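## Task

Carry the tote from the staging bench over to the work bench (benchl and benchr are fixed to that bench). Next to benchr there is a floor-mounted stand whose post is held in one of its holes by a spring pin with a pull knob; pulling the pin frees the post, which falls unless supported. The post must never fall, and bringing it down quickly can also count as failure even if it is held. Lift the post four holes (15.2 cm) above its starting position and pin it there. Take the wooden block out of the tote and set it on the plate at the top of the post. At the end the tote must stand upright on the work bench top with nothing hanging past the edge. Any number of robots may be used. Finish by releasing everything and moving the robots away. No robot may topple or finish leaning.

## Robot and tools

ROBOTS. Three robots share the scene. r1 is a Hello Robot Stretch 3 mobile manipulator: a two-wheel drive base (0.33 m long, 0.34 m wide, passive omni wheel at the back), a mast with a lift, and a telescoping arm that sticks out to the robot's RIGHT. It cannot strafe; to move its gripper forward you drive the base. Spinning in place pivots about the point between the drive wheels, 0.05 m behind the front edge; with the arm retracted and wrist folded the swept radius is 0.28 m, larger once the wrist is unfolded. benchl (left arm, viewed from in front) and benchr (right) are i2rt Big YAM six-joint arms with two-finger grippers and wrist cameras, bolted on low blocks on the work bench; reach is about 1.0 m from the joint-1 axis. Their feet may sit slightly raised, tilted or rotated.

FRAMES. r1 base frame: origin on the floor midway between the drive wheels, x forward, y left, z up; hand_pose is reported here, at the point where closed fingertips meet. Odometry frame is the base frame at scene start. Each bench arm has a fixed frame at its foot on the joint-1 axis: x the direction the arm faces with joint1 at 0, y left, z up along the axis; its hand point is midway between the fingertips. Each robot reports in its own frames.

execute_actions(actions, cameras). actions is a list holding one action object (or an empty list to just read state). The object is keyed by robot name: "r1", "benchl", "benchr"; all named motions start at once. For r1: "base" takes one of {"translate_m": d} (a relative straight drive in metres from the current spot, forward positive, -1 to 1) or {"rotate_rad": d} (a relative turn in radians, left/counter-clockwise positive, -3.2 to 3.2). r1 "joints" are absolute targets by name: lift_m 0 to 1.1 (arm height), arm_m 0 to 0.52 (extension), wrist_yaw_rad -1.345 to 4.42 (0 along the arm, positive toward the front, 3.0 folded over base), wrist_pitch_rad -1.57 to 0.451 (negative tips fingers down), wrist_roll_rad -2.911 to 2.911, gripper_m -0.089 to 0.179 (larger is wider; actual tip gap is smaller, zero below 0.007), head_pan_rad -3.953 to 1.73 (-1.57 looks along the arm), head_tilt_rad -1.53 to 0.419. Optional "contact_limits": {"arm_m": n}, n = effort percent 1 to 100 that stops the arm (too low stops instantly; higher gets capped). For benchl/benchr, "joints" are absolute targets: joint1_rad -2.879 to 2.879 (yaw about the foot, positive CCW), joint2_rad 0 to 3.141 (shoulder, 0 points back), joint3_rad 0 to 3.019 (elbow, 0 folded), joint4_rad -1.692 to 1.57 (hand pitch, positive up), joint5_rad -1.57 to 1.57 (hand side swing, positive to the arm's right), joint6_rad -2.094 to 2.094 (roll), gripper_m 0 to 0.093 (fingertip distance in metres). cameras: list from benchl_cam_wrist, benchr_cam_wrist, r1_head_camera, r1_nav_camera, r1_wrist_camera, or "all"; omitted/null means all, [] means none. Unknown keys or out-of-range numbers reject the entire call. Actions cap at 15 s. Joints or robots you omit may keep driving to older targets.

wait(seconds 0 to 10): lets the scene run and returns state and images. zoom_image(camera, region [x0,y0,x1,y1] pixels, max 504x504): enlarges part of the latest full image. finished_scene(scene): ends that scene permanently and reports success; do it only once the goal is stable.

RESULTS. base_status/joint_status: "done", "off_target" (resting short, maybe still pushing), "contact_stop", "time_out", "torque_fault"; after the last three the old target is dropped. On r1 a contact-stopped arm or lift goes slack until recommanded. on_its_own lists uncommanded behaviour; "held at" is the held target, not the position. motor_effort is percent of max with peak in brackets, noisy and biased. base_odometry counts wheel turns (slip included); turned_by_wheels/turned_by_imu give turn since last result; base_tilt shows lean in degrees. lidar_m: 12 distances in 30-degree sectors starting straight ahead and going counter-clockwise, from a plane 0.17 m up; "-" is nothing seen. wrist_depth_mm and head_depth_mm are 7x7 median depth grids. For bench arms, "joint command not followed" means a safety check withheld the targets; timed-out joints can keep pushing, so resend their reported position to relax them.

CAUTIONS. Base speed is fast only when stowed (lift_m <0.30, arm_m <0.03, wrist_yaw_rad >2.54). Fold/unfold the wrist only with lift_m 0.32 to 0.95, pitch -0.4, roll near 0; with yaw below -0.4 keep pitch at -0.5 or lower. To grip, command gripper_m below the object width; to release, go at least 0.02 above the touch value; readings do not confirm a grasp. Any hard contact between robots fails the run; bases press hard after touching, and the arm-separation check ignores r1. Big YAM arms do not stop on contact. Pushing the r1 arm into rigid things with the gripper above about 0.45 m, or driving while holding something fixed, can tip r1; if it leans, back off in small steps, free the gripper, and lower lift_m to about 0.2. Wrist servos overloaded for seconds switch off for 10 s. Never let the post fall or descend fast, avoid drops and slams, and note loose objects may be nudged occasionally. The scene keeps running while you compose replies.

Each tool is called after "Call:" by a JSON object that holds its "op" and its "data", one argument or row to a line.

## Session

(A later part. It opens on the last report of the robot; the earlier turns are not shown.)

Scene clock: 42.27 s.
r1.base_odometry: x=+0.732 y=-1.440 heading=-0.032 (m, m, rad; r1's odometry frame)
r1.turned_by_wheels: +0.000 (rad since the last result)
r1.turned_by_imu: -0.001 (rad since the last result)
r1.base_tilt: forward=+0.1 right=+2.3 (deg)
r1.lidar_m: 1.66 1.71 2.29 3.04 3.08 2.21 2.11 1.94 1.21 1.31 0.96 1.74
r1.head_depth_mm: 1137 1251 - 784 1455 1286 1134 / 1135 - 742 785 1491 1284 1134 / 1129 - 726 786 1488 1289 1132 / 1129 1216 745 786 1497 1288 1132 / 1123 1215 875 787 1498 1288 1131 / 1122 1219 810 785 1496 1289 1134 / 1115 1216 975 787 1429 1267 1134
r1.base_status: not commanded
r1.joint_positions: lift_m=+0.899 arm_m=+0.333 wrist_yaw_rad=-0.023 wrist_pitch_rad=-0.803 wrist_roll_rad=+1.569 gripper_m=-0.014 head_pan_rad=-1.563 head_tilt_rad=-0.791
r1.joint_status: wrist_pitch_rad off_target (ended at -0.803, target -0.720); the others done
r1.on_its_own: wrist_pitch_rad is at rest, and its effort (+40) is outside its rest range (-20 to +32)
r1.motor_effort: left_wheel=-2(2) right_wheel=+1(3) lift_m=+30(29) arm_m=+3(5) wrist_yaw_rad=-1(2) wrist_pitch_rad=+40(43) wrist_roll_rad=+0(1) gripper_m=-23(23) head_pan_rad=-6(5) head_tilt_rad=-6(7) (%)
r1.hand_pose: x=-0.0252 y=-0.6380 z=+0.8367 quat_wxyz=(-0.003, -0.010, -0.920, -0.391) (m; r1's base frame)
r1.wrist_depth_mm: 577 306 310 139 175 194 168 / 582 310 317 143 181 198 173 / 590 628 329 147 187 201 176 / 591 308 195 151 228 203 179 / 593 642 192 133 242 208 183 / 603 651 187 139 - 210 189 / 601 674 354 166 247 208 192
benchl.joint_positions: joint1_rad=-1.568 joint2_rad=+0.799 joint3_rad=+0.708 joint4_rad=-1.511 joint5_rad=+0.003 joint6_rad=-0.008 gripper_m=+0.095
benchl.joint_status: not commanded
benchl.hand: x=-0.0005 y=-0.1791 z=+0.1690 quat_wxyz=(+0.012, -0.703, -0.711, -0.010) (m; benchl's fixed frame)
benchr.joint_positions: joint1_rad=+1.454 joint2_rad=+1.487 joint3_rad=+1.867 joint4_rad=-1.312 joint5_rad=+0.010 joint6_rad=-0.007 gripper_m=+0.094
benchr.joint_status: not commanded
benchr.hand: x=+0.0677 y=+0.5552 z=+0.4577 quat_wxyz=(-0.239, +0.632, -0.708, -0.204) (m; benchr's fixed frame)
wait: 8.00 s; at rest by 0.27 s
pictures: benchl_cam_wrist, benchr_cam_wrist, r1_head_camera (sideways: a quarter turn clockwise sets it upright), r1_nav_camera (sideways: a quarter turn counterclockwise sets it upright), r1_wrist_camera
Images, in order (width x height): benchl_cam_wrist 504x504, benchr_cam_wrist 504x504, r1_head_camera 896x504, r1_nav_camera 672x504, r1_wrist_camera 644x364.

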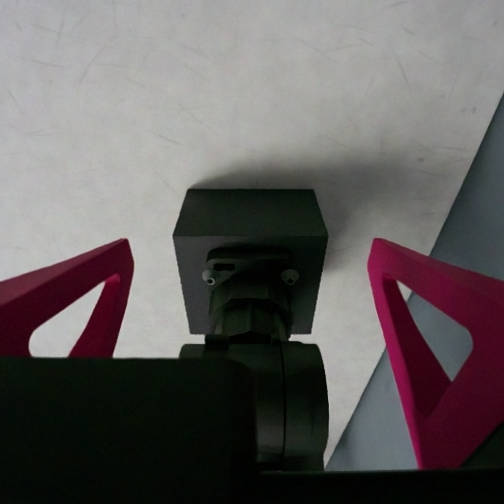

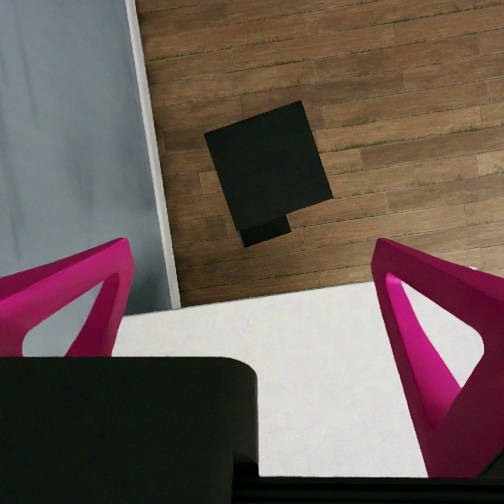

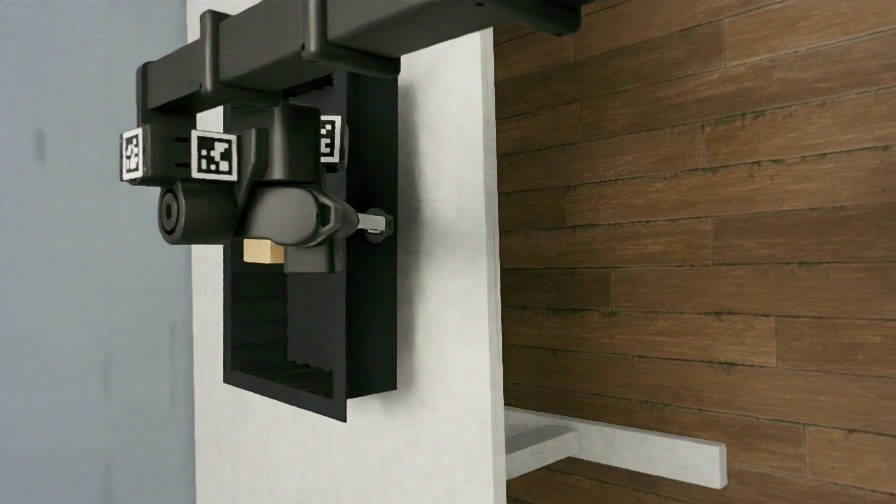

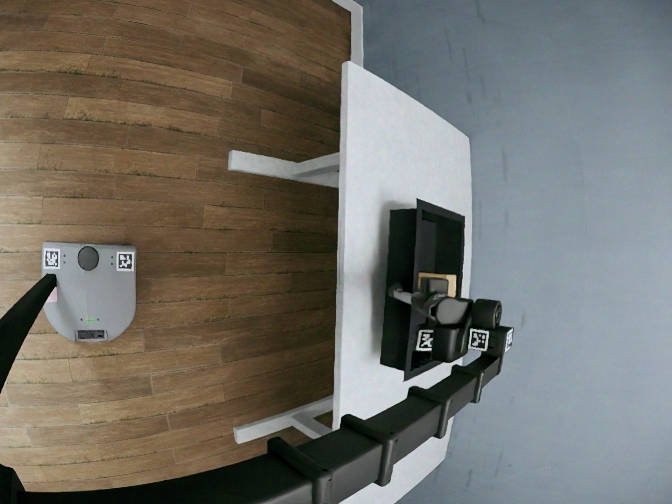

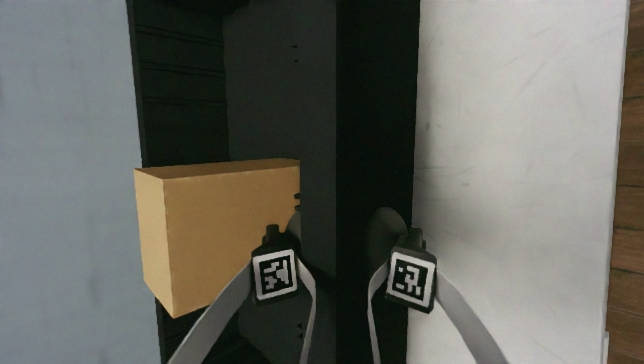

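Call:
{"op": "execute_actions", "data": {
  "actions": [
    {"r1":{"base":{"rotate_rad":1.72},"joints":{"lift_m":0.94,"arm_m":0.15,"wrist_yaw_rad":0,"head_pan_rad":-0.3,"head_tilt_rad":-0.4}},"benchr":{"joints":{"joint1_rad":1.415,"joint2_rad":0.9,"joint3_rad":0.6,"joint4_rad":0.5,"joint6_rad":1.57}}}
  ],
  "cameras": ["r1_wrist_camera"]
}}

Call:
{"op": "execute_actions", "data": {
  "actions": [
    {"r1":{"base":{"translate_m":1}},"benchr":{"joints":{"joint2_rad":1.4,"joint4_rad":1.36}}}
  ],
  "cameras": ["r1_wrist_camera"]
}}

Call:
{"op": "execute_actions", "data": {
  "actions": [
    {"r1":{"base":{"translate_m":1},"joints":{"head_pan_rad":-0.6}},"benchr":{"joints":{"joint2_rad":1.93}}}
  ],
  "cameras": ["r1_wrist_camera","benchr_cam_wrist","r1_head_camera","r1_nav_camera"]
}}

Scene clock: 48.97 s.
r1.base_odometry: x=+0.732 y=-1.440 heading=+1.688 (m, m, rad; r1's odometry frame)
r1.turned_by_wheels: +1.720 (rad since the last result)
r1.turned_by_imu: +1.738 (rad since the last result)
r1.base_tilt: forward=+0.0 right=+2.3 (deg)
r1.lidar_m: 3.03 2.70 2.14 2.11 1.21 1.33 1.31 0.96 1.69 1.66 1.79 2.68
r1.head_depth_mm: 2939 3022 3139 2967 2203 1696 1373 / 3068 3271 3577 3154 2188 1704 1371 / 2994 3198 3439 3177 2219 1697 1381 / 2957 3157 3373 3123 2201 1708 1375 / 2899 3109 3298 3070 2218 1701 1384 / 2833 3014 3178 3194 2216 1705 1387 / 2817 2916 3108 3187 2226 1704 1389
r1.base_status: done
r1.joint_positions: lift_m=+0.939 arm_m=+0.150 wrist_yaw_rad=+0.001 wrist_pitch_rad=-0.800 wrist_roll_rad=+1.572 gripper_m=-0.014 head_pan_rad=-0.307 head_tilt_rad=-0.408
r1.joint_status: all done
r1.on_its_own: wrist_pitch_rad is at rest, and its effort (+39) is outside its rest range (-20 to +32)
r1.motor_effort: left_wheel=-2(6) right_wheel=+3(8) lift_m=+30(32) arm_m=-5(6) wrist_yaw_rad=-1(4) wrist_pitch_rad=+39(40) wrist_roll_rad=-1(2) gripper_m=-23(23) head_pan_rad=+4(54) head_tilt_rad=+6(39) (%)
r1.hand_pose: x=-0.0213 y=-0.4563 z=+0.8772 quat_wxyz=(+0.000, +0.000, -0.921, -0.390) (m; r1's base frame)
r1.wrist_depth_mm: 910 299 309 134 167 825 699 / 923 305 318 138 174 853 714 / 958 - 328 143 182 866 715 / - 207 195 149 191 882 732 / - - 191 133 - 889 742 / - - 192 139 - 908 743 / - - 351 171 - 890 765
benchl.joint_positions: joint1_rad=-1.568 joint2_rad=+0.799 joint3_rad=+0.708 joint4_rad=-1.511 joint5_rad=+0.003 joint6_rad=-0.008 gripper_m=+0.095
benchl.joint_status: not commanded
benchl.hand: x=-0.0005 y=-0.1791 z=+0.1690 quat_wxyz=(+0.012, -0.703, -0.711, -0.010) (m; benchl's fixed frame)
benchr.joint_positions: joint1_rad=+1.417 joint2_rad=+0.903 joint3_rad=+0.600 joint4_rad=+0.475 joint5_rad=+0.010 joint6_rad=+1.560 gripper_m=+0.094
benchr.joint_status: all done
benchr.hand: x=+0.0707 y=+0.4421 z=+0.3978 quat_wxyz=(-0.066, -0.050, -0.642, -0.762) (m; benchr's fixed frame)
pictures: r1_wrist_camera
Images, in order (width x height): r1_wrist_camera 644x364.

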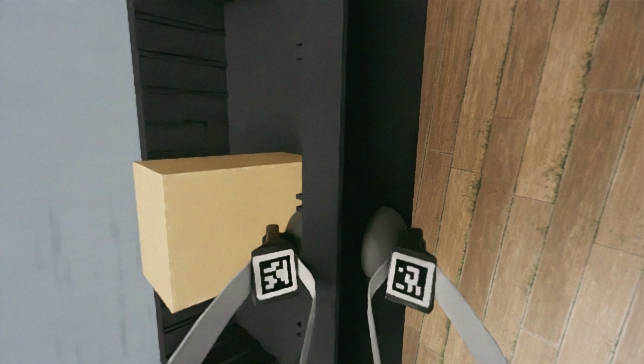

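Scene clock: 60.37 s.
r1.base_odometry: x=+0.615 y=-0.447 heading=+1.688 (m, m, rad; r1's odometry frame)
r1.turned_by_wheels: +0.000 (rad since the last result)
r1.turned_by_imu: -0.005 (rad since the last result)
r1.base_tilt: forward=+0.1 right=+2.3 (deg)
r1.lidar_m: 2.05 2.27 2.02 1.99 2.15 2.00 1.94 2.28 1.80 1.78 1.91 2.13
r1.head_depth_mm: 2249 2405 2600 2763 2202 1691 1378 / 2195 2355 2536 2728 2196 1692 1377 / 2160 2305 2470 2679 2206 1701 1376 / 2096 2244 2412 2625 2205 1690 1375 / 2066 2178 2324 2542 2211 1706 1383 / 2026 2132 2113 2503 2230 1699 1380 / 1995 2097 2222 2442 2220 1708 1384
r1.base_status: done
r1.joint_positions: lift_m=+0.939 arm_m=+0.150 wrist_yaw_rad=+0.000 wrist_pitch_rad=-0.800 wrist_roll_rad=+1.572 gripper_m=-0.014 head_pan_rad=-0.307 head_tilt_rad=-0.408
r1.joint_status: not commanded
r1.on_its_own: wrist_pitch_rad is at rest, and its effort (+39) is outside its rest range (-20 to +32)
r1.motor_effort: left_wheel=-2(3) right_wheel=+3(7) lift_m=+29(29) arm_m=-5(5) wrist_yaw_rad=+0(0) wrist_pitch_rad=+39(39) wrist_roll_rad=+0(0) gripper_m=-23(24) head_pan_rad=+4(4) head_tilt_rad=+6(6) (%)
r1.hand_pose: x=-0.0215 y=-0.4563 z=+0.8772 quat_wxyz=(+0.000, +0.000, -0.921, -0.390) (m; r1's base frame)
r1.wrist_depth_mm: - 305 310 139 175 834 701 / - 310 320 142 181 844 716 / - - 330 147 187 862 730 / - 307 195 151 - 864 731 / - - 192 133 - 890 746 / - - 187 139 - 899 756 / - - 353 166 - 892 761
benchl.joint_positions: joint1_rad=-1.568 joint2_rad=+0.799 joint3_rad=+0.708 joint4_rad=-1.511 joint5_rad=+0.003 joint6_rad=-0.008 gripper_m=+0.095
benchl.joint_status: not commanded
benchl.hand: x=-0.0005 y=-0.1791 z=+0.1690 quat_wxyz=(+0.012, -0.703, -0.711, -0.010) (m; benchl's fixed frame)
benchr.joint_positions: joint1_rad=+1.417 joint2_rad=+1.399 joint3_rad=+0.600 joint4_rad=+1.336 joint5_rad=+0.010 joint6_rad=+1.561 gripper_m=+0.094
benchr.joint_status: all done
benchr.hand: x=+0.0790 y=+0.4956 z=+0.3675 quat_wxyz=(-0.073, -0.040, -0.492, -0.866) (m; benchr's fixed frame)
pictures: r1_wrist_camera
Images, in order (width x height): r1_wrist_camera 644x364.

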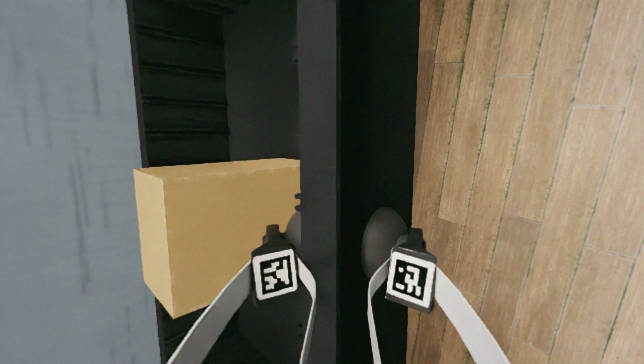

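Scene clock: 71.77 s.
r1.base_odometry: x=+0.499 y=+0.546 heading=+1.687 (m, m, rad; r1's odometry frame)
r1.turned_by_wheels: +0.000 (rad since the last result)
r1.turned_by_imu: -0.005 (rad since the last result)
r1.base_tilt: forward=+0.0 right=+2.3 (deg)
r1.lidar_m: 1.48 1.38 1.91 1.88 2.03 2.93 2.93 2.42 1.91 1.88 1.90 1.08
r1.head_depth_mm: 1646 1787 1947 2138 2199 1690 1375 / 1549 1668 1817 1977 2116 1697 1377 / 1470 1573 1702 1779 1951 1623 1375 / 1392 1489 1601 1734 1000 1696 1377 / 1327 1414 1504 1355 1003 1550 1342 / 1265 1345 1406 1282 1002 1543 1383 / 1211 1259 1339 1413 1001 852 1387
r1.base_status: done
r1.joint_positions: lift_m=+0.939 arm_m=+0.150 wrist_yaw_rad=+0.000 wrist_pitch_rad=-0.800 wrist_roll_rad=+1.572 gripper_m=-0.014 head_pan_rad=-0.593 head_tilt_rad=-0.408
r1.joint_status: all done
r1.on_its_own: wrist_pitch_rad is at rest, and its effort (+39) is outside its rest range (-20 to +32)
r1.motor_effort: left_wheel=-2(3) right_wheel=+3(5) lift_m=+30(29) arm_m=-5(5) wrist_yaw_rad=+1(0) wrist_pitch_rad=+39(38) wrist_roll_rad=-1(0) gripper_m=-23(23) head_pan_rad=-5(35) head_tilt_rad=+6(6) (%)
r1.hand_pose: x=-0.0215 y=-0.4563 z=+0.8772 quat_wxyz=(+0.000, +0.000, -0.921, -0.390) (m; r1's base frame)
r1.wrist_depth_mm: - 306 310 139 174 841 710 / - 313 321 142 181 831 719 / - - 330 147 187 868 724 / - 307 196 151 - 883 727 / - - 192 133 - 895 741 / - - 187 139 - 906 750 / - - 355 166 - 893 754
benchl.joint_positions: joint1_rad=-1.568 joint2_rad=+0.799 joint3_rad=+0.708 joint4_rad=-1.511 joint5_rad=+0.003 joint6_rad=-0.008 gripper_m=+0.095
benchl.joint_status: not commanded
benchl.hand: x=-0.0005 y=-0.1791 z=+0.1690 quat_wxyz=(+0.012, -0.703, -0.711, -0.010) (m; benchl's fixed frame)
benchr.joint_positions: joint1_rad=+1.417 joint2_rad=+1.927 joint3_rad=+0.600 joint4_rad=+1.346 joint5_rad=+0.010 joint6_rad=+1.561 gripper_m=+0.094
benchr.joint_status: all done
benchr.hand: x=+0.0872 y=+0.5489 z=+0.0953 quat_wxyz=(-0.062, -0.054, -0.699, -0.711) (m; benchr's fixed frame)
pictures: benchr_cam_wrist, r1_head_camera (sideways: a quarter turn clockwise sets it upright), r1_nav_camera (sideways: a quarter turn counterclockwise sets it upright), r1_wrist_camera
Images, in order (width x height): benchr_cam_wrist 504x504, r1_head_camera 896x504, r1_nav_camera 672x504, r1_wrist_camera 644x364.

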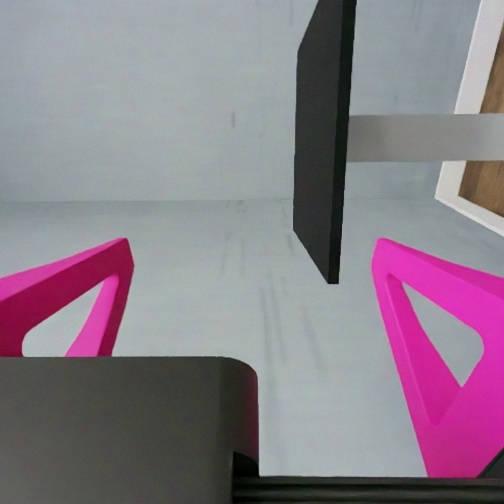

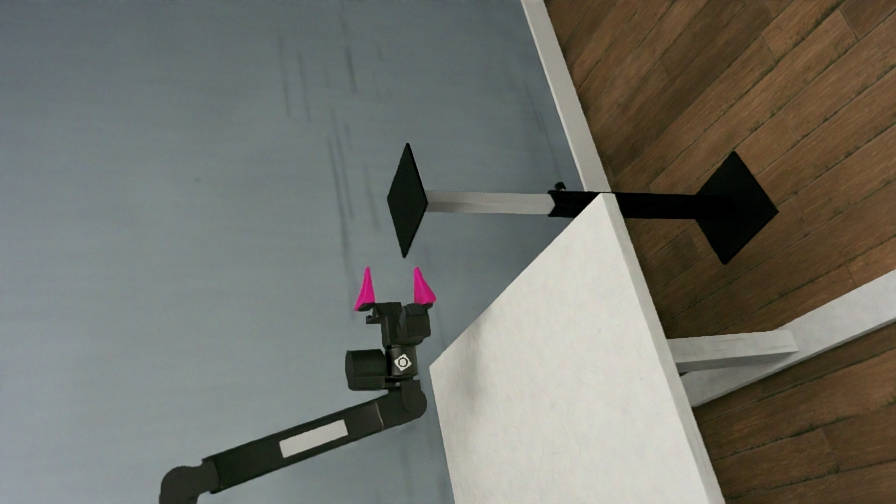

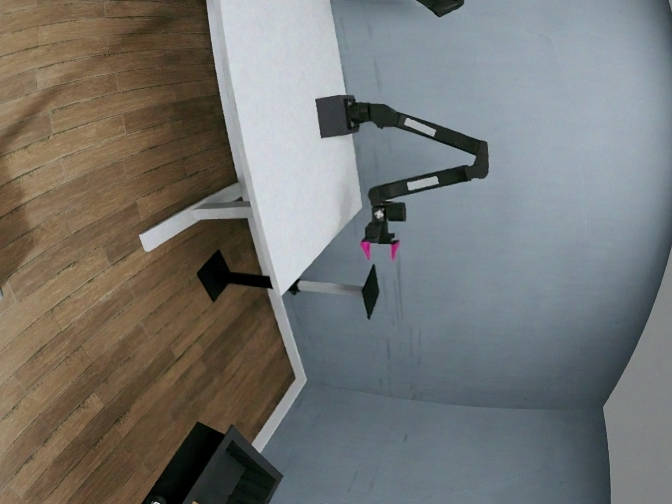

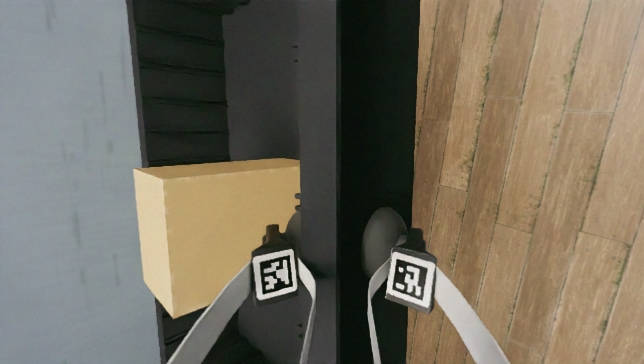

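Call:
{"op": "execute_actions", "data": {
  "actions": [
    {"r1":{"base":{"rotate_rad":1.433},"joints":{"head_pan_rad":-1.57,"head_tilt_rad":-0.6}},"benchr":{"joints":{"joint2_rad":2.075,"joint3_rad":0.64,"joint4_rad":1.465}}}
  ],
  "cameras": ["benchr_cam_wrist"]
}}

Call:
{"op": "execute_actions", "data": {
  "actions": [
    {"r1":{"joints":{"arm_m":0.48,"lift_m":0.92}},"benchr":{"joints":{"joint2_rad":2.15,"joint3_rad":0.94,"joint4_rad":1.23}}}
  ],
  "cameras": ["r1_wrist_camera","benchr_cam_wrist","r1_head_camera"]
}}

Scene clock: 77.93 s.
r1.base_odometry: x=+0.499 y=+0.546 heading=+3.120 (m, m, rad; r1's odometry frame)
r1.turned_by_wheels: +1.433 (rad since the last result)
r1.turned_by_imu: +1.448 (rad since the last result)
r1.base_tilt: forward=+0.1 right=+2.3 (deg)
r1.lidar_m: 1.89 1.94 2.60 2.93 2.77 1.97 1.88 1.93 1.09 1.09 1.38 1.98
r1.head_depth_mm: 1237 1344 1270 - 579 1448 1228 / 962 1072 1416 - - 1413 1220 / 1184 1358 1416 - - 1447 1228 / 1225 1297 1194 751 607 1447 1228 / 1221 1347 1418 770 598 1450 1230 / 1222 1344 1422 756 599 1445 1226 / 1220 1339 1425 1016 1613 1453 1234
r1.base_status: done
r1.joint_positions: lift_m=+0.939 arm_m=+0.150 wrist_yaw_rad=+0.000 wrist_pitch_rad=-0.800 wrist_roll_rad=+1.572 gripper_m=-0.014 head_pan_rad=-1.563 head_tilt_rad=-0.592
r1.joint_status: all done
r1.on_its_own: wrist_pitch_rad is at rest, and its effort (+39) is outside its rest range (-20 to +32)
r1.motor_effort: left_wheel=-2(7) right_wheel=+3(6) lift_m=+29(29) arm_m=-5(5) wrist_yaw_rad=+0(1) wrist_pitch_rad=+39(39) wrist_roll_rad=-1(1) gripper_m=-23(23) head_pan_rad=-5(54) head_tilt_rad=-5(29) (%)
r1.hand_pose: x=-0.0214 y=-0.4562 z=+0.8772 quat_wxyz=(+0.000, +0.000, -0.921, -0.390) (m; r1's base frame)
r1.wrist_depth_mm: 581 298 308 118 164 827 709 / 818 307 317 137 172 848 713 / 831 714 327 142 181 867 726 / 638 201 193 148 190 891 751 / 844 908 191 133 - 875 748 / 847 955 193 138 - 897 755 / 874 972 346 172 - 893 762
benchl.joint_positions: joint1_rad=-1.568 joint2_rad=+0.799 joint3_rad=+0.708 joint4_rad=-1.511 joint5_rad=+0.003 joint6_rad=-0.008 gripper_m=+0.095
benchl.joint_status: not commanded
benchl.hand: x=-0.0005 y=-0.1791 z=+0.1690 quat_wxyz=(+0.012, -0.703, -0.711, -0.010) (m; benchl's fixed frame)
benchr.joint_positions: joint1_rad=+1.417 joint2_rad=+2.074 joint3_rad=+0.629 joint4_rad=+1.439 joint5_rad=+0.010 joint6_rad=+1.561 gripper_m=+0.094
benchr.joint_status: all done
benchr.hand: x=+0.0876 y=+0.5512 z=+0.0491 quat_wxyz=(-0.061, -0.055, -0.707, -0.703) (m; benchr's fixed frame)
pictures: benchr_cam_wrist
Images, in order (width x height): benchr_cam_wrist 504x504.

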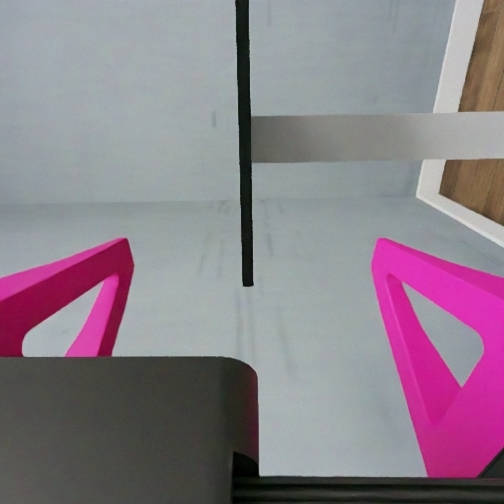

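Scene clock: 81.57 s.
r1.base_odometry: x=+0.499 y=+0.546 heading=+3.120 (m, m, rad; r1's odometry frame)
r1.turned_by_wheels: +0.000 (rad since the last result)
r1.turned_by_imu: +0.000 (rad since the last result)
r1.base_tilt: forward=+0.1 right=+2.3 (deg)
r1.lidar_m: 1.88 1.94 2.59 2.93 2.76 1.97 1.89 1.94 1.09 1.09 1.38 1.98
r1.head_depth_mm: 1219 1306 1105 - 1705 1450 1222 / 1182 1337 1046 900 1472 1414 1224 / 1200 1317 - 873 1654 1448 1226 / 1227 1300 1140 886 1659 1450 1230 / 1220 1350 1057 875 1663 1454 1228 / 1222 1345 1423 972 1662 1455 1231 / 1215 1335 1419 1018 1669 1453 1227
r1.base_status: not commanded
r1.joint_positions: lift_m=+0.920 arm_m=+0.480 wrist_yaw_rad=+0.000 wrist_pitch_rad=-0.802 wrist_roll_rad=+1.572 gripper_m=-0.014 head_pan_rad=-1.563 head_tilt_rad=-0.593
r1.joint_status: all done
r1.on_its_own: wrist_pitch_rad is at rest, and its effort (+40) is outside its rest range (-20 to +32)
r1.motor_effort: left_wheel=-2(3) right_wheel=+3(3) lift_m=+16(27) arm_m=+3(3) wrist_yaw_rad=+0(1) wrist_pitch_rad=+40(40) wrist_roll_rad=+0(0) gripper_m=-23(23) head_pan_rad=-5(5) head_tilt_rad=-5(5) (%)
r1.hand_pose: x=-0.0215 y=-0.7852 z=+0.8577 quat_wxyz=(+0.000, +0.000, -0.920, -0.391) (m; r1's base frame)
r1.wrist_depth_mm: 584 305 310 139 175 211 191 / 594 310 319 143 181 214 196 / 598 646 330 147 186 217 657 / 394 308 195 151 248 222 667 / 379 423 192 133 263 226 692 / 615 668 188 139 - 229 706 / 623 692 354 166 268 227 720
benchl.joint_positions: joint1_rad=-1.568 joint2_rad=+0.799 joint3_rad=+0.708 joint4_rad=-1.511 joint5_rad=+0.003 joint6_rad=-0.008 gripper_m=+0.095
benchl.joint_status: not commanded
benchl.hand: x=-0.0005 y=-0.1791 z=+0.1690 quat_wxyz=(+0.012, -0.703, -0.711, -0.010) (m; benchl's fixed frame)
benchr.joint_positions: joint1_rad=+1.417 joint2_rad=+2.146 joint3_rad=+0.929 joint4_rad=+1.248 joint5_rad=+0.010 joint6_rad=+1.561 gripper_m=+0.094
benchr.joint_status: all done
benchr.hand: x=+0.1036 y=+0.6549 z=+0.0605 quat_wxyz=(-0.062, -0.054, -0.694, -0.715) (m; benchr's fixed frame)
pictures: benchr_cam_wrist, r1_head_camera (sideways: a quarter turn clockwise sets it upright), r1_wrist_camera
Images, in order (width x height): benchr_cam_wrist 504x504, r1_head_camera 896x504, r1_wrist_camera 644x364.

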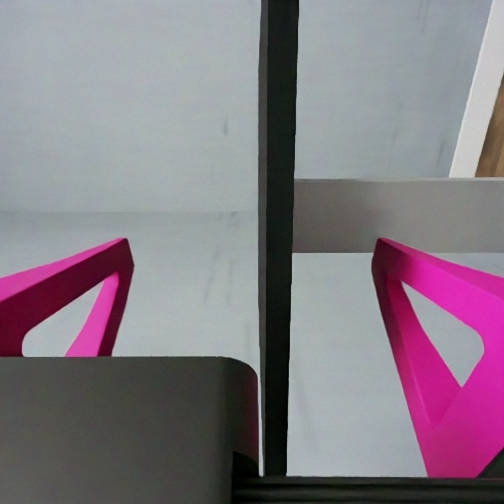

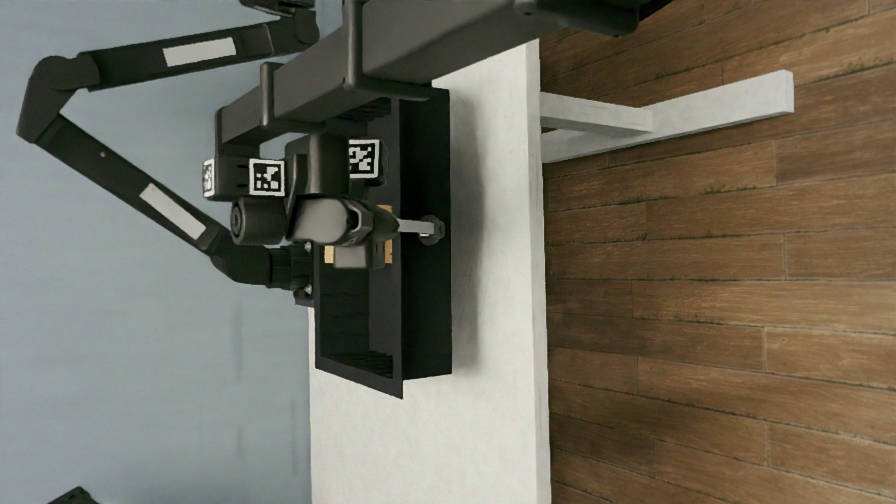

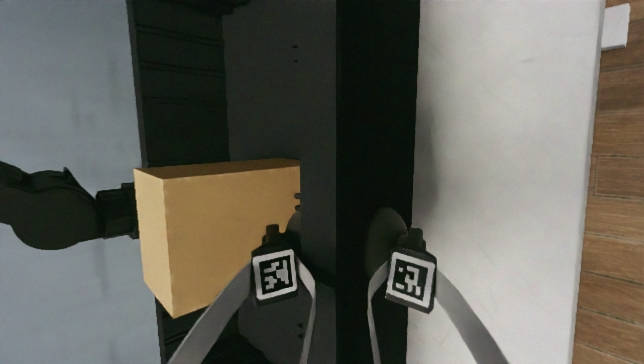

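Call:
{"op": "execute_actions", "data": {
  "actions": [
    {"r1":{"joints":{"lift_m":0.845,"wrist_pitch_rad":-0.82}},"benchr":{"joints":{"joint4_rad":1.215}}}
  ],
  "cameras": []
}}

Call:
{"op": "execute_actions", "data": {
  "actions": [
    {"r1":{"joints":{"gripper_m":0.08,"lift_m":0.842}},"benchr":{"joints":{"gripper_m":0}}}
  ],
  "cameras": []
}}

Call:
{"op": "execute_actions", "data": {
  "actions": [
    {"r1":{"joints":{"arm_m":0.42,"lift_m":0.88}}}
  ],
  "cameras": ["r1_wrist_camera","benchr_cam_wrist"]
}}

Scene clock: 84.13 s.
r1.base_odometry: x=+0.499 y=+0.546 heading=+3.120 (m, m, rad; r1's odometry frame)
r1.turned_by_wheels: +0.000 (rad since the last result)
r1.turned_by_imu: +0.000 (rad since the last result)
r1.base_tilt: forward=+0.1 right=+2.2 (deg)
r1.lidar_m: 1.88 1.94 2.60 2.93 2.77 1.97 1.89 1.94 1.09 1.09 1.38 1.98
r1.head_depth_mm: 1220 1303 1266 1077 - - 1211 / 1184 1355 1443 900 1466 1412 1226 / 1200 1360 1436 902 1658 1446 1230 / 1229 1297 1173 901 1660 1452 1224 / 1225 1348 1422 906 1662 1451 1227 / 1216 1343 1427 976 1672 1449 1229 / 1214 1338 1428 1018 1670 1454 1231
r1.base_status: not commanded
r1.joint_positions: lift_m=+0.846 arm_m=+0.480 wrist_yaw_rad=+0.000 wrist_pitch_rad=-0.850 wrist_roll_rad=+1.572 gripper_m=-0.014 head_pan_rad=-1.563 head_tilt_rad=-0.593
r1.joint_status: all done
r1.motor_effort: left_wheel=-3(3) right_wheel=+2(4) lift_m=+8(18) arm_m=+3(4) wrist_yaw_rad=+0(1) wrist_pitch_rad=+15(42) wrist_roll_rad=-1(1) gripper_m=-19(24) head_pan_rad=-5(5) head_tilt_rad=-5(5) (%)
r1.hand_pose: x=-0.0215 y=-0.7754 z=+0.7757 quat_wxyz=(+0.000, +0.000, -0.911, -0.413) (m; r1's base frame)
r1.wrist_depth_mm: 590 292 300 140 169 148 628 / 589 307 310 143 174 152 643 / 599 312 324 148 178 155 649 / 472 191 200 152 182 158 665 / 391 179 193 134 184 163 677 / 617 192 190 149 184 169 687 / 624 689 345 165 197 168 692
benchl.joint_positions: joint1_rad=-1.568 joint2_rad=+0.799 joint3_rad=+0.708 joint4_rad=-1.511 joint5_rad=+0.003 joint6_rad=-0.008 gripper_m=+0.095
benchl.joint_status: not commanded
benchl.hand: x=-0.0005 y=-0.1791 z=+0.1690 quat_wxyz=(+0.012, -0.703, -0.711, -0.010) (m; benchl's fixed frame)
benchr.joint_positions: joint1_rad=+1.417 joint2_rad=+2.146 joint3_rad=+0.929 joint4_rad=+1.234 joint5_rad=+0.010 joint6_rad=+1.561 gripper_m=+0.094
benchr.joint_status: all done
benchr.hand: x=+0.1036 y=+0.6550 z=+0.0569 quat_wxyz=(-0.062, -0.054, -0.699, -0.710) (m; benchr's fixed frame)
pictures: none
No camera images: the call's "cameras" was empty. Leave "cameras" out to get every camera's image.

Scene clock: 85.57 s.
r1.base_odometry: x=+0.499 y=+0.546 heading=+3.120 (m, m, rad; r1's odometry frame)
r1.turned_by_wheels: +0.000 (rad since the last result)
r1.turned_by_imu: +0.000 (rad since the last result)
r1.base_tilt: forward=+0.1 right=+2.3 (deg)
r1.lidar_m: 1.88 1.94 2.59 2.93 2.76 1.97 1.89 1.94 1.09 1.09 1.38 1.97
r1.head_depth_mm: 1219 1304 1264 1075 - - 1214 / 1186 1360 1449 902 1471 1408 1224 / 1200 1355 1445 900 1665 1446 1224 / 1225 1295 1177 900 1659 1447 1226 / 1223 1347 1415 902 1664 1448 1228 / 1219 1348 1423 973 1660 1449 1230 / 1219 1344 1422 1016 1661 1457 1229
r1.base_status: not commanded
r1.joint_positions: lift_m=+0.845 arm_m=+0.480 wrist_yaw_rad=+0.000 wrist_pitch_rad=-0.833 wrist_roll_rad=+1.572 gripper_m=+0.080 head_pan_rad=-1.563 head_tilt_rad=-0.593
r1.joint_status: lift_m contact_stop (moved -0.001 of -0.004); the others done
r1.on_its_own: lift_m is slack since a contact_stop, until your next command for it
r1.motor_effort: left_wheel=-2(2) right_wheel=+2(3) lift_m=+19(19) arm_m=+3(3) wrist_yaw_rad=+0(0) wrist_pitch_rad=+6(15) wrist_roll_rad=-1(0) gripper_m=+1(78) head_pan_rad=-6(5) head_tilt_rad=-5(5) (%)
r1.hand_pose: x=-0.0215 y=-0.7791 z=+0.7775 quat_wxyz=(+0.000, +0.000, -0.914, -0.405) (m; r1's base frame)
r1.wrist_depth_mm: 584 301 305 137 167 145 616 / 592 306 318 140 170 148 649 / 602 316 327 144 175 150 652 / 570 195 198 148 180 154 662 / 390 187 186 152 182 159 685 / 615 411 313 157 192 159 685 / 617 675 354 161 193 173 697
benchl.joint_positions: joint1_rad=-1.568 joint2_rad=+0.799 joint3_rad=+0.708 joint4_rad=-1.511 joint5_rad=+0.003 joint6_rad=-0.008 gripper_m=+0.095
benchl.joint_status: not commanded
benchl.hand: x=-0.0005 y=-0.1791 z=+0.1690 quat_wxyz=(+0.012, -0.703, -0.711, -0.010) (m; benchl's fixed frame)
benchr.joint_positions: joint1_rad=+1.417 joint2_rad=+2.148 joint3_rad=+0.929 joint4_rad=+1.226 joint5_rad=+0.010 joint6_rad=+1.557 gripper_m=+0.005
benchr.joint_status: gripper_m off_target (ended at +0.005, target +0.000)
benchr.hand: x=+0.1036 y=+0.6549 z=+0.0538 quat_wxyz=(-0.063, -0.053, -0.703, -0.707) (m; benchr's fixed frame)
pictures: none
No camera images: the call's "cameras" was empty. Leave "cameras" out to get every camera's image.

not run: a stop came earlier in this reply.

Call:
{"op": "execute_actions", "data": {
  "actions": [
    {"r1":{"joints":{"arm_m":0.42,"lift_m":0.88}}}
  ],
  "cameras": ["r1_wrist_camera","benchr_cam_wrist"]
}}

Call:
{"op": "execute_actions", "data": {
  "actions": [
    {"r1":{"base":{"rotate_rad":0.465},"joints":{"arm_m":0.1,"wrist_yaw_rad":1.57,"wrist_roll_rad":0,"wrist_pitch_rad":0}}}
  ],
  "cameras": ["r1_nav_camera"]
}}

Call:
{"op": "execute_actions", "data": {
  "actions": [
    {"r1":{"base":{"translate_m":-1.0},"joints":{"lift_m":0.46}}}
  ],
  "cameras": ["r1_nav_camera","r1_head_camera"]
}}

Scene clock: 89.67 s.
r1.base_odometry: x=+0.499 y=+0.546 heading=+3.120 (m, m, rad; r1's odometry frame)
r1.turned_by_wheels: +0.000 (rad since the last result)
r1.turned_by_imu: -0.001 (rad since the last result)
r1.base_tilt: forward=+0.1 right=+2.3 (deg)
r1.lidar_m: 1.88 1.94 2.60 2.93 2.76 1.97 1.88 1.94 1.09 1.08 1.37 1.98
r1.head_depth_mm: 1224 1306 1262 - - 1406 1224 / 1186 1365 1446 901 1477 1404 1225 / 1201 1357 - 902 1660 1448 1227 / 1227 1297 1171 905 1658 1448 1227 / 1225 1347 1414 906 1664 1446 1228 / 1222 1347 1425 978 1661 1447 1231 / 1216 1341 1421 1017 1658 1453 1230
r1.base_status: not commanded
r1.joint_positions: lift_m=+0.880 arm_m=+0.420 wrist_yaw_rad=+0.000 wrist_pitch_rad=-0.832 wrist_roll_rad=+1.572 gripper_m=+0.080 head_pan_rad=-1.563 head_tilt_rad=-0.593
r1.joint_status: all done
r1.motor_effort: left_wheel=-2(2) right_wheel=+2(3) lift_m=+26(27) arm_m=-5(2) wrist_yaw_rad=+0(0) wrist_pitch_rad=+6(6) wrist_roll_rad=-1(1) gripper_m=+2(1) head_pan_rad=-5(5) head_tilt_rad=-5(5) (%)
r1.hand_pose: x=-0.0215 y=-0.7199 z=+0.8125 quat_wxyz=(+0.000, +0.000, -0.915, -0.404) (m; r1's base frame)
r1.wrist_depth_mm: 629 364 337 209 214 758 656 / 631 645 382 214 217 784 675 / 643 683 384 220 222 797 677 / 614 462 259 226 226 814 683 / 451 466 249 232 246 822 700 / 657 749 390 238 254 826 709 / 672 729 381 244 244 874 721
benchl.joint_positions: joint1_rad=-1.568 joint2_rad=+0.799 joint3_rad=+0.708 joint4_rad=-1.511 joint5_rad=+0.003 joint6_rad=-0.008 gripper_m=+0.095
benchl.joint_status: not commanded
benchl.hand: x=-0.0005 y=-0.1791 z=+0.1690 quat_wxyz=(+0.012, -0.703, -0.711, -0.010) (m; benchl's fixed frame)
benchr.joint_positions: joint1_rad=+1.417 joint2_rad=+2.148 joint3_rad=+0.929 joint4_rad=+1.226 joint5_rad=+0.010 joint6_rad=+1.557 gripper_m=+0.005
benchr.joint_status: not commanded
benchr.hand: x=+0.1036 y=+0.6549 z=+0.0538 quat_wxyz=(-0.063, -0.053, -0.703, -0.707) (m; benchr's fixed frame)
pictures: benchr_cam_wrist, r1_wrist_camera
Images, in order (width x height): benchr_cam_wrist 504x504, r1_wrist_camera 644x364.

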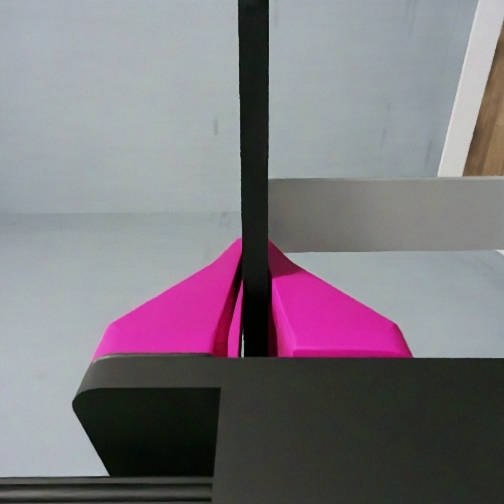

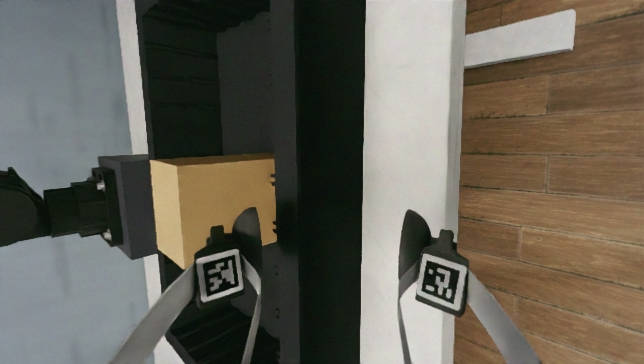

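Scene clock: 93.23 s.
r1.base_odometry: x=+0.499 y=+0.546 heading=-2.698 (m, m, rad; r1's odometry frame)
r1.turned_by_wheels: +0.465 (rad since the last result)
r1.turned_by_imu: +0.469 (rad since the last result)
r1.base_tilt: forward=+0.1 right=+2.2 (deg)
r1.lidar_m: 1.92 2.46 2.92 2.93 2.01 1.88 1.92 1.26 1.08 1.41 1.38 1.89
r1.head_depth_mm: 1204 1306 1374 1006 - 1414 1226 / 1229 1365 1412 940 - 1387 1225 / 1065 1425 1415 1008 1870 - 1224 / 1348 1274 1284 1013 1815 - 1226 / 1371 1553 1339 1058 1825 - 1203 / 1430 1653 1418 1158 1770 - 1202 / 1558 1742 1423 2029 1771 1488 1204
r1.base_status: done
r1.joint_positions: lift_m=+0.880 arm_m=+0.100 wrist_yaw_rad=+1.569 wrist_pitch_rad=-0.021 wrist_roll_rad=+0.004 gripper_m=+0.080 head_pan_rad=-1.563 head_tilt_rad=-0.593
r1.joint_status: all done
r1.motor_effort: left_wheel=-2(7) right_wheel=+3(7) lift_m=+26(26) arm_m=-5(6) wrist_yaw_rad=+0(5) wrist_pitch_rad=+10(9) wrist_roll_rad=-1(2) gripper_m=+1(1) head_pan_rad=-5(5) head_tilt_rad=-5(5) (%)
r1.hand_pose: x=+0.2343 y=-0.2458 z=+0.9887 quat_wxyz=(+0.505, +0.506, -0.496, +0.493) (m; r1's base frame)
r1.wrist_depth_mm: - - - - - - - / - - - - - - - / - - - - - - - / - - - - - - - / - - - - - - - / - - - - - - - / - - - - - - -
benchl.joint_positions: joint1_rad=-1.568 joint2_rad=+0.799 joint3_rad=+0.708 joint4_rad=-1.511 joint5_rad=+0.003 joint6_rad=-0.008 gripper_m=+0.095
benchl.joint_status: not commanded
benchl.hand: x=-0.0005 y=-0.1791 z=+0.1690 quat_wxyz=(+0.012, -0.703, -0.711, -0.010) (m; benchl's fixed frame)
benchr.joint_positions: joint1_rad=+1.417 joint2_rad=+2.148 joint3_rad=+0.929 joint4_rad=+1.226 joint5_rad=+0.010 joint6_rad=+1.557 gripper_m=+0.005
benchr.joint_status: not commanded
benchr.hand: x=+0.1036 y=+0.6549 z=+0.0538 quat_wxyz=(-0.063, -0.053, -0.703, -0.707) (m; benchr's fixed frame)
pictures: r1_nav_camera (sideways: a quarter turn counterclockwise sets it upright)
Images, in order (width x height): r1_nav_camera 672x504.

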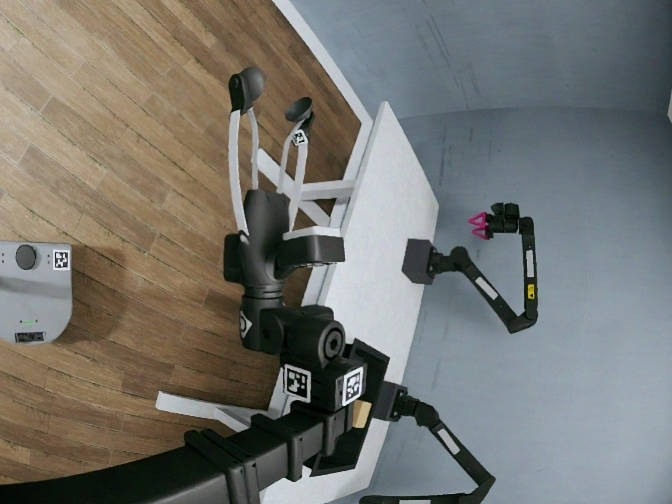

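Scene clock: 104.30 s.
r1.base_odometry: x=+1.402 y=+0.975 heading=-2.698 (m, m, rad; r1's odometry frame)
r1.turned_by_wheels: +0.000 (rad since the last result)
r1.turned_by_imu: -0.002 (rad since the last result)
r1.base_tilt: forward=+0.1 right=+2.3 (deg)
r1.lidar_m: 2.83 3.60 3.28 1.54 1.05 0.98 1.00 1.13 1.06 0.68 0.84 1.91
r1.head_depth_mm: 853 932 1023 1140 1279 1395 1222 / 890 974 1073 1164 1359 1442 1227 / 924 1015 1124 798 1372 1342 1192 / 966 1064 1182 823 1549 1449 1216 / 1009 1117 1166 1018 1619 1409 1225 / 1041 1100 873 1017 1050 1311 1218 / 755 1243 1345 1016 790 1419 1226
r1.base_status: done
r1.joint_positions: lift_m=+0.460 arm_m=+0.100 wrist_yaw_rad=+1.569 wrist_pitch_rad=-0.020 wrist_roll_rad=+0.004 gripper_m=+0.080 head_pan_rad=-1.563 head_tilt_rad=-0.593
r1.joint_status: all done
r1.motor_effort: left_wheel=-2(6) right_wheel=+3(4) lift_m=+12(23) arm_m=-5(5) wrist_yaw_rad=+0(0) wrist_pitch_rad=+10(10) wrist_roll_rad=-1(1) gripper_m=+1(1) head_pan_rad=-6(5) head_tilt_rad=-5(5) (%)
r1.hand_pose: x=+0.2343 y=-0.2458 z=+0.5698 quat_wxyz=(+0.505, +0.506, -0.496, +0.493) (m; r1's base frame)
r1.wrist_depth_mm: - - - - - - 460 / - - - - - - 412 / - - - - - - - / - - - - - - - / - - - - - - - / - - - - - - - / 960 949 951 959 945 929 926
benchl.joint_positions: joint1_rad=-1.568 joint2_rad=+0.799 joint3_rad=+0.708 joint4_rad=-1.511 joint5_rad=+0.003 joint6_rad=-0.008 gripper_m=+0.095
benchl.joint_status: not commanded
benchl.hand: x=-0.0005 y=-0.1791 z=+0.1690 quat_wxyz=(+0.012, -0.703, -0.711, -0.010) (m; benchl's fixed frame)
benchr.joint_positions: joint1_rad=+1.417 joint2_rad=+2.148 joint3_rad=+0.929 joint4_rad=+1.226 joint5_rad=+0.010 joint6_rad=+1.557 gripper_m=+0.005
benchr.joint_status: not commanded
benchr.hand: x=+0.1036 y=+0.6549 z=+0.0538 quat_wxyz=(-0.063, -0.053, -0.703, -0.707) (m; benchr's fixed frame)
pictures: r1_head_camera (sideways: a quarter turn clockwise sets it upright), r1_nav_camera (sideways: a quarter turn counterclockwise sets it upright)
Images, in order (width x height): r1_head_camera 896x504, r1_nav_camera 672x504.

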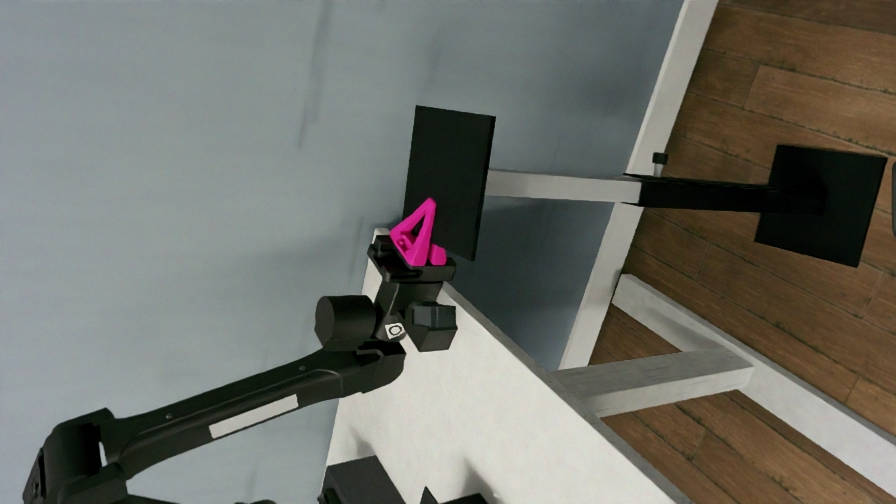

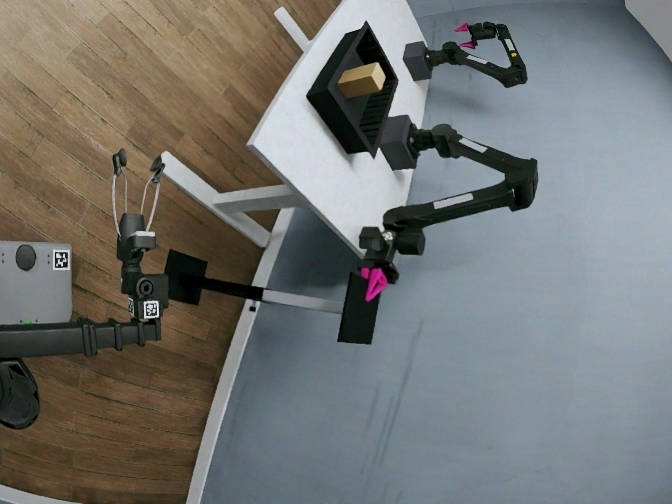

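Call:
{"op": "execute_actions", "data": {
  "actions": [
    {"r1":{"base":{"translate_m":-0.3},"joints":{"lift_m":0.43,"head_pan_rad":-1.1,"head_tilt_rad":-0.75,"gripper_m":0.07}}}
  ],
  "cameras": []
}}

Call:
{"op": "execute_actions", "data": {
  "actions": [
    {"r1":{"base":{"rotate_rad":-0.26},"joints":{"arm_m":0.465}}}
  ],
  "cameras": ["r1_wrist_camera","r1_head_camera"]
}}

Scene clock: 110.23 s.
r1.base_odometry: x=+1.673 y=+1.104 heading=-2.698 (m, m, rad; r1's odometry frame)
r1.turned_by_wheels: +0.000 (rad since the last result)
r1.turned_by_imu: -0.001 (rad since the last result)
r1.base_tilt: forward=+0.1 right=+2.3 (deg)
r1.lidar_m: 3.13 3.87 3.45 1.11 0.76 0.71 0.72 0.93 0.93 0.95 0.70 2.14
r1.head_depth_mm: 933 1020 1124 1254 1406 1321 1169 / 1023 1122 1137 1421 1505 1323 1184 / 1132 1240 816 1539 1195 1285 1191 / 1226 895 1054 1798 1529 1324 1171 / 1020 1242 1053 1305 1480 1335 1154 / 1553 1243 1028 1769 1550 1322 1153 / 1777 1367 1002 915 1558 1324 1154
r1.base_status: done
r1.joint_positions: lift_m=+0.430 arm_m=+0.100 wrist_yaw_rad=+1.569 wrist_pitch_rad=-0.020 wrist_roll_rad=+0.004 gripper_m=+0.070 head_pan_rad=-1.107 head_tilt_rad=-0.740
r1.joint_status: all done
r1.motor_effort: left_wheel=-2(7) right_wheel=+3(3) lift_m=+12(12) arm_m=-5(5) wrist_yaw_rad=+1(0) wrist_pitch_rad=+10(10) wrist_roll_rad=-1(1) gripper_m=+0(44) head_pan_rad=+4(42) head_tilt_rad=-7(25) (%)
r1.hand_pose: x=+0.2343 y=-0.2458 z=+0.5399 quat_wxyz=(+0.505, +0.506, -0.496, +0.493) (m; r1's base frame)
r1.wrist_depth_mm: - - - - - - 542 / - - - - - 586 593 / - - - - - - - / - - - - - - - / - - - - - - - / - - - - - - - / 910 913 894 888 896 907 885
benchl.joint_positions: joint1_rad=-1.568 joint2_rad=+0.799 joint3_rad=+0.708 joint4_rad=-1.511 joint5_rad=+0.003 joint6_rad=-0.008 gripper_m=+0.095
benchl.joint_status: not commanded
benchl.hand: x=-0.0005 y=-0.1791 z=+0.1690 quat_wxyz=(+0.012, -0.703, -0.711, -0.010) (m; benchl's fixed frame)
benchr.joint_positions: joint1_rad=+1.417 joint2_rad=+2.148 joint3_rad=+0.929 joint4_rad=+1.226 joint5_rad=+0.010 joint6_rad=+1.557 gripper_m=+0.005
benchr.joint_status: not commanded
benchr.hand: x=+0.1036 y=+0.6549 z=+0.0538 quat_wxyz=(-0.063, -0.053, -0.703, -0.707) (m; benchr's fixed frame)
pictures: none
No camera images: the call's "cameras" was empty. Leave "cameras" out to get every camera's image.

Scene clock: 114.13 s.
r1.base_odometry: x=+1.673 y=+1.104 heading=-2.958 (m, m, rad; r1's odometry frame)
r1.turned_by_wheels: -0.260 (rad since the last result)
r1.turned_by_imu: -0.263 (rad since the last result)
r1.base_tilt: forward=+0.1 right=+2.3 (deg)
r1.lidar_m: 3.07 3.40 3.46 1.70 0.87 0.71 0.71 0.78 0.94 0.93 0.71 0.97
r1.head_depth_mm: 808 889 994 1130 1276 1316 1154 / 855 955 1071 1230 1445 1317 1151 / 912 1022 1165 1348 1484 1321 1150 / 976 1102 1193 1492 1507 1308 1152 / 1046 1195 805 1609 1478 1314 1153 / 1133 1247 871 1774 1467 1325 1154 / 1186 886 1053 1183 1509 1324 1154
r1.base_status: done
r1.joint_positions: lift_m=+0.430 arm_m=+0.465 wrist_yaw_rad=+1.569 wrist_pitch_rad=-0.020 wrist_roll_rad=+0.004 gripper_m=+0.070 head_pan_rad=-1.107 head_tilt_rad=-0.741
r1.joint_status: all done
r1.motor_effort: left_wheel=+1(4) right_wheel=+0(2) lift_m=+12(12) arm_m=+4(5) wrist_yaw_rad=+1(1) wrist_pitch_rad=+10(10) wrist_roll_rad=-1(1) gripper_m=+0(0) head_pan_rad=+4(4) head_tilt_rad=-6(6) (%)
r1.hand_pose: x=+0.2343 y=-0.6102 z=+0.5399 quat_wxyz=(+0.505, +0.505, -0.496, +0.494) (m; r1's base frame)
r1.wrist_depth_mm: - - - - - 933 493 / - - 670 552 571 584 489 / - - - - - 919 520 / - - - - - 918 515 / - - - 664 - 904 514 / - - - 678 - 858 512 / 913 905 887 700 859 782 508
benchl.joint_positions: joint1_rad=-1.568 joint2_rad=+0.799 joint3_rad=+0.708 joint4_rad=-1.511 joint5_rad=+0.003 joint6_rad=-0.008 gripper_m=+0.095
benchl.joint_status: not commanded
benchl.hand: x=-0.0005 y=-0.1791 z=+0.1690 quat_wxyz=(+0.012, -0.703, -0.711, -0.010) (m; benchl's fixed frame)
benchr.joint_positions: joint1_rad=+1.417 joint2_rad=+2.148 joint3_rad=+0.929 joint4_rad=+1.226 joint5_rad=+0.010 joint6_rad=+1.557 gripper_m=+0.005
benchr.joint_status: not commanded
benchr.hand: x=+0.1036 y=+0.6549 z=+0.0538 quat_wxyz=(-0.063, -0.053, -0.703, -0.707) (m; benchr's fixed frame)
pictures: r1_head_camera (sideways: a quarter turn clockwise sets it upright), r1_wrist_camera
Images, in order (width x height): r1_head_camera 896x504, r1_wrist_camera 644x364.

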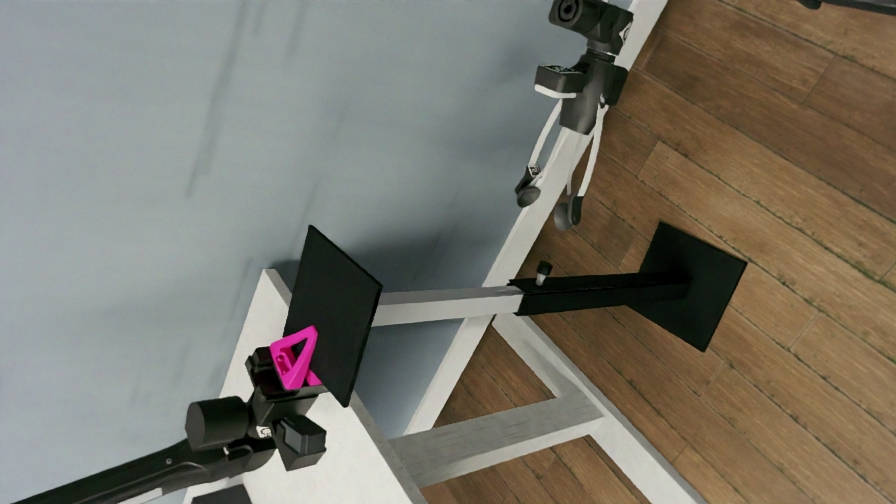

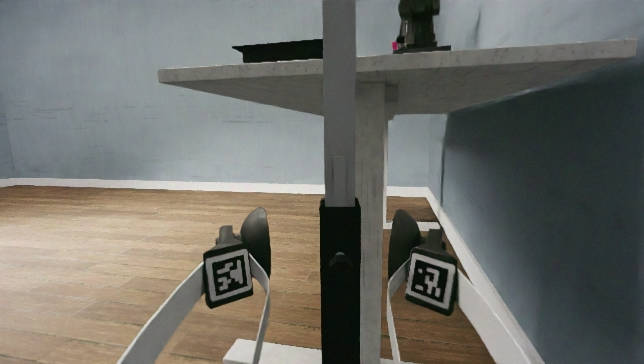

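Call:
{"op": "execute_actions", "data": {
  "actions": [
    {"r1":{"base":{"translate_m":0.06},"joints":{"arm_m":0.476,"lift_m":0.37}}}
  ],
  "cameras": ["r1_wrist_camera","r1_head_camera"]
}}

Scene clock: 116.87 s.
r1.base_odometry: x=+1.614 y=+1.093 heading=-2.958 (m, m, rad; r1's odometry frame)
r1.turned_by_wheels: +0.000 (rad since the last result)
r1.turned_by_imu: +0.000 (rad since the last result)
r1.base_tilt: forward=+0.1 right=+2.3 (deg)
r1.lidar_m: 2.99 3.33 3.44 1.84 0.94 0.77 0.77 0.85 0.95 0.94 0.68 0.93
r1.head_depth_mm: 818 901 1011 1140 1283 1320 1160 / 868 964 1086 1243 1417 1317 1149 / 922 1032 1153 1365 1516 1316 1149 / 986 1113 792 931 1442 1283 1150 / 1061 1209 797 1688 1552 1322 1150 / 1147 863 981 1705 1420 1325 1155 / 801 1193 1055 1099 1547 1307 1151
r1.base_status: done
r1.joint_positions: lift_m=+0.370 arm_m=+0.476 wrist_yaw_rad=+1.569 wrist_pitch_rad=-0.020 wrist_roll_rad=+0.004 gripper_m=+0.070 head_pan_rad=-1.107 head_tilt_rad=-0.741
r1.joint_status: all done
r1.motor_effort: left_wheel=+1(6) right_wheel=+0(1) lift_m=+12(12) arm_m=+4(4) wrist_yaw_rad=+1(1) wrist_pitch_rad=+10(10) wrist_roll_rad=-1(1) gripper_m=+1(0) head_pan_rad=+4(4) head_tilt_rad=-6(6) (%)
r1.hand_pose: x=+0.2343 y=-0.6212 z=+0.4799 quat_wxyz=(+0.505, +0.505, -0.496, +0.494) (m; r1's base frame)
r1.wrist_depth_mm: - - 502 434 464 475 464 / - - - 558 776 785 523 / - - - 574 - 909 520 / - - - 237 - 913 518 / - - - 244 - 906 516 / - - - 251 941 831 513 / 814 817 813 260 778 737 506
benchl.joint_positions: joint1_rad=-1.568 joint2_rad=+0.799 joint3_rad=+0.708 joint4_rad=-1.511 joint5_rad=+0.003 joint6_rad=-0.008 gripper_m=+0.095
benchl.joint_status: not commanded
benchl.hand: x=-0.0005 y=-0.1791 z=+0.1690 quat_wxyz=(+0.012, -0.703, -0.711, -0.010) (m; benchl's fixed frame)
benchr.joint_positions: joint1_rad=+1.417 joint2_rad=+2.148 joint3_rad=+0.929 joint4_rad=+1.226 joint5_rad=+0.010 joint6_rad=+1.557 gripper_m=+0.005
benchr.joint_status: not commanded
benchr.hand: x=+0.1036 y=+0.6549 z=+0.0538 quat_wxyz=(-0.063, -0.053, -0.703, -0.707) (m; benchr's fixed frame)
pictures: r1_head_camera (sideways: a quarter turn clockwise sets it upright), r1_wrist_camera
Images, in order (width x height): r1_head_camera 896x504, r1_wrist_camera 644x364.

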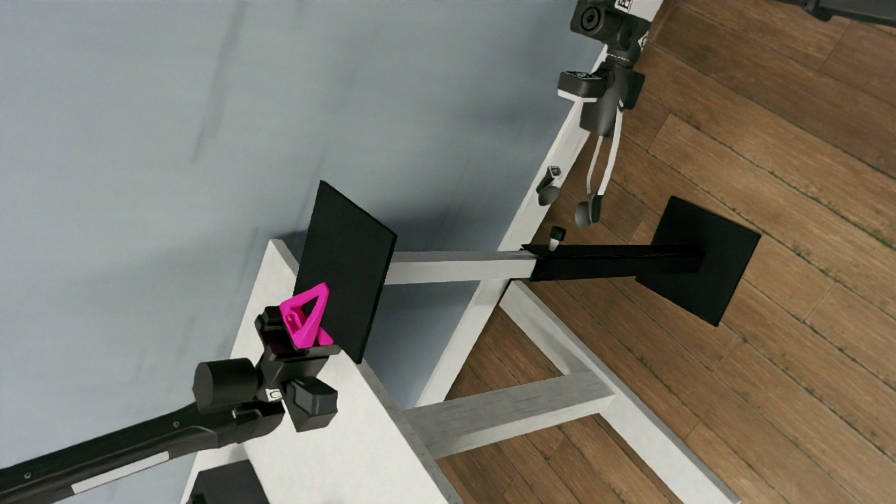

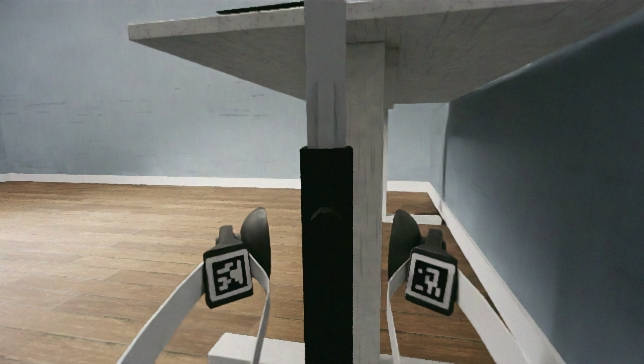

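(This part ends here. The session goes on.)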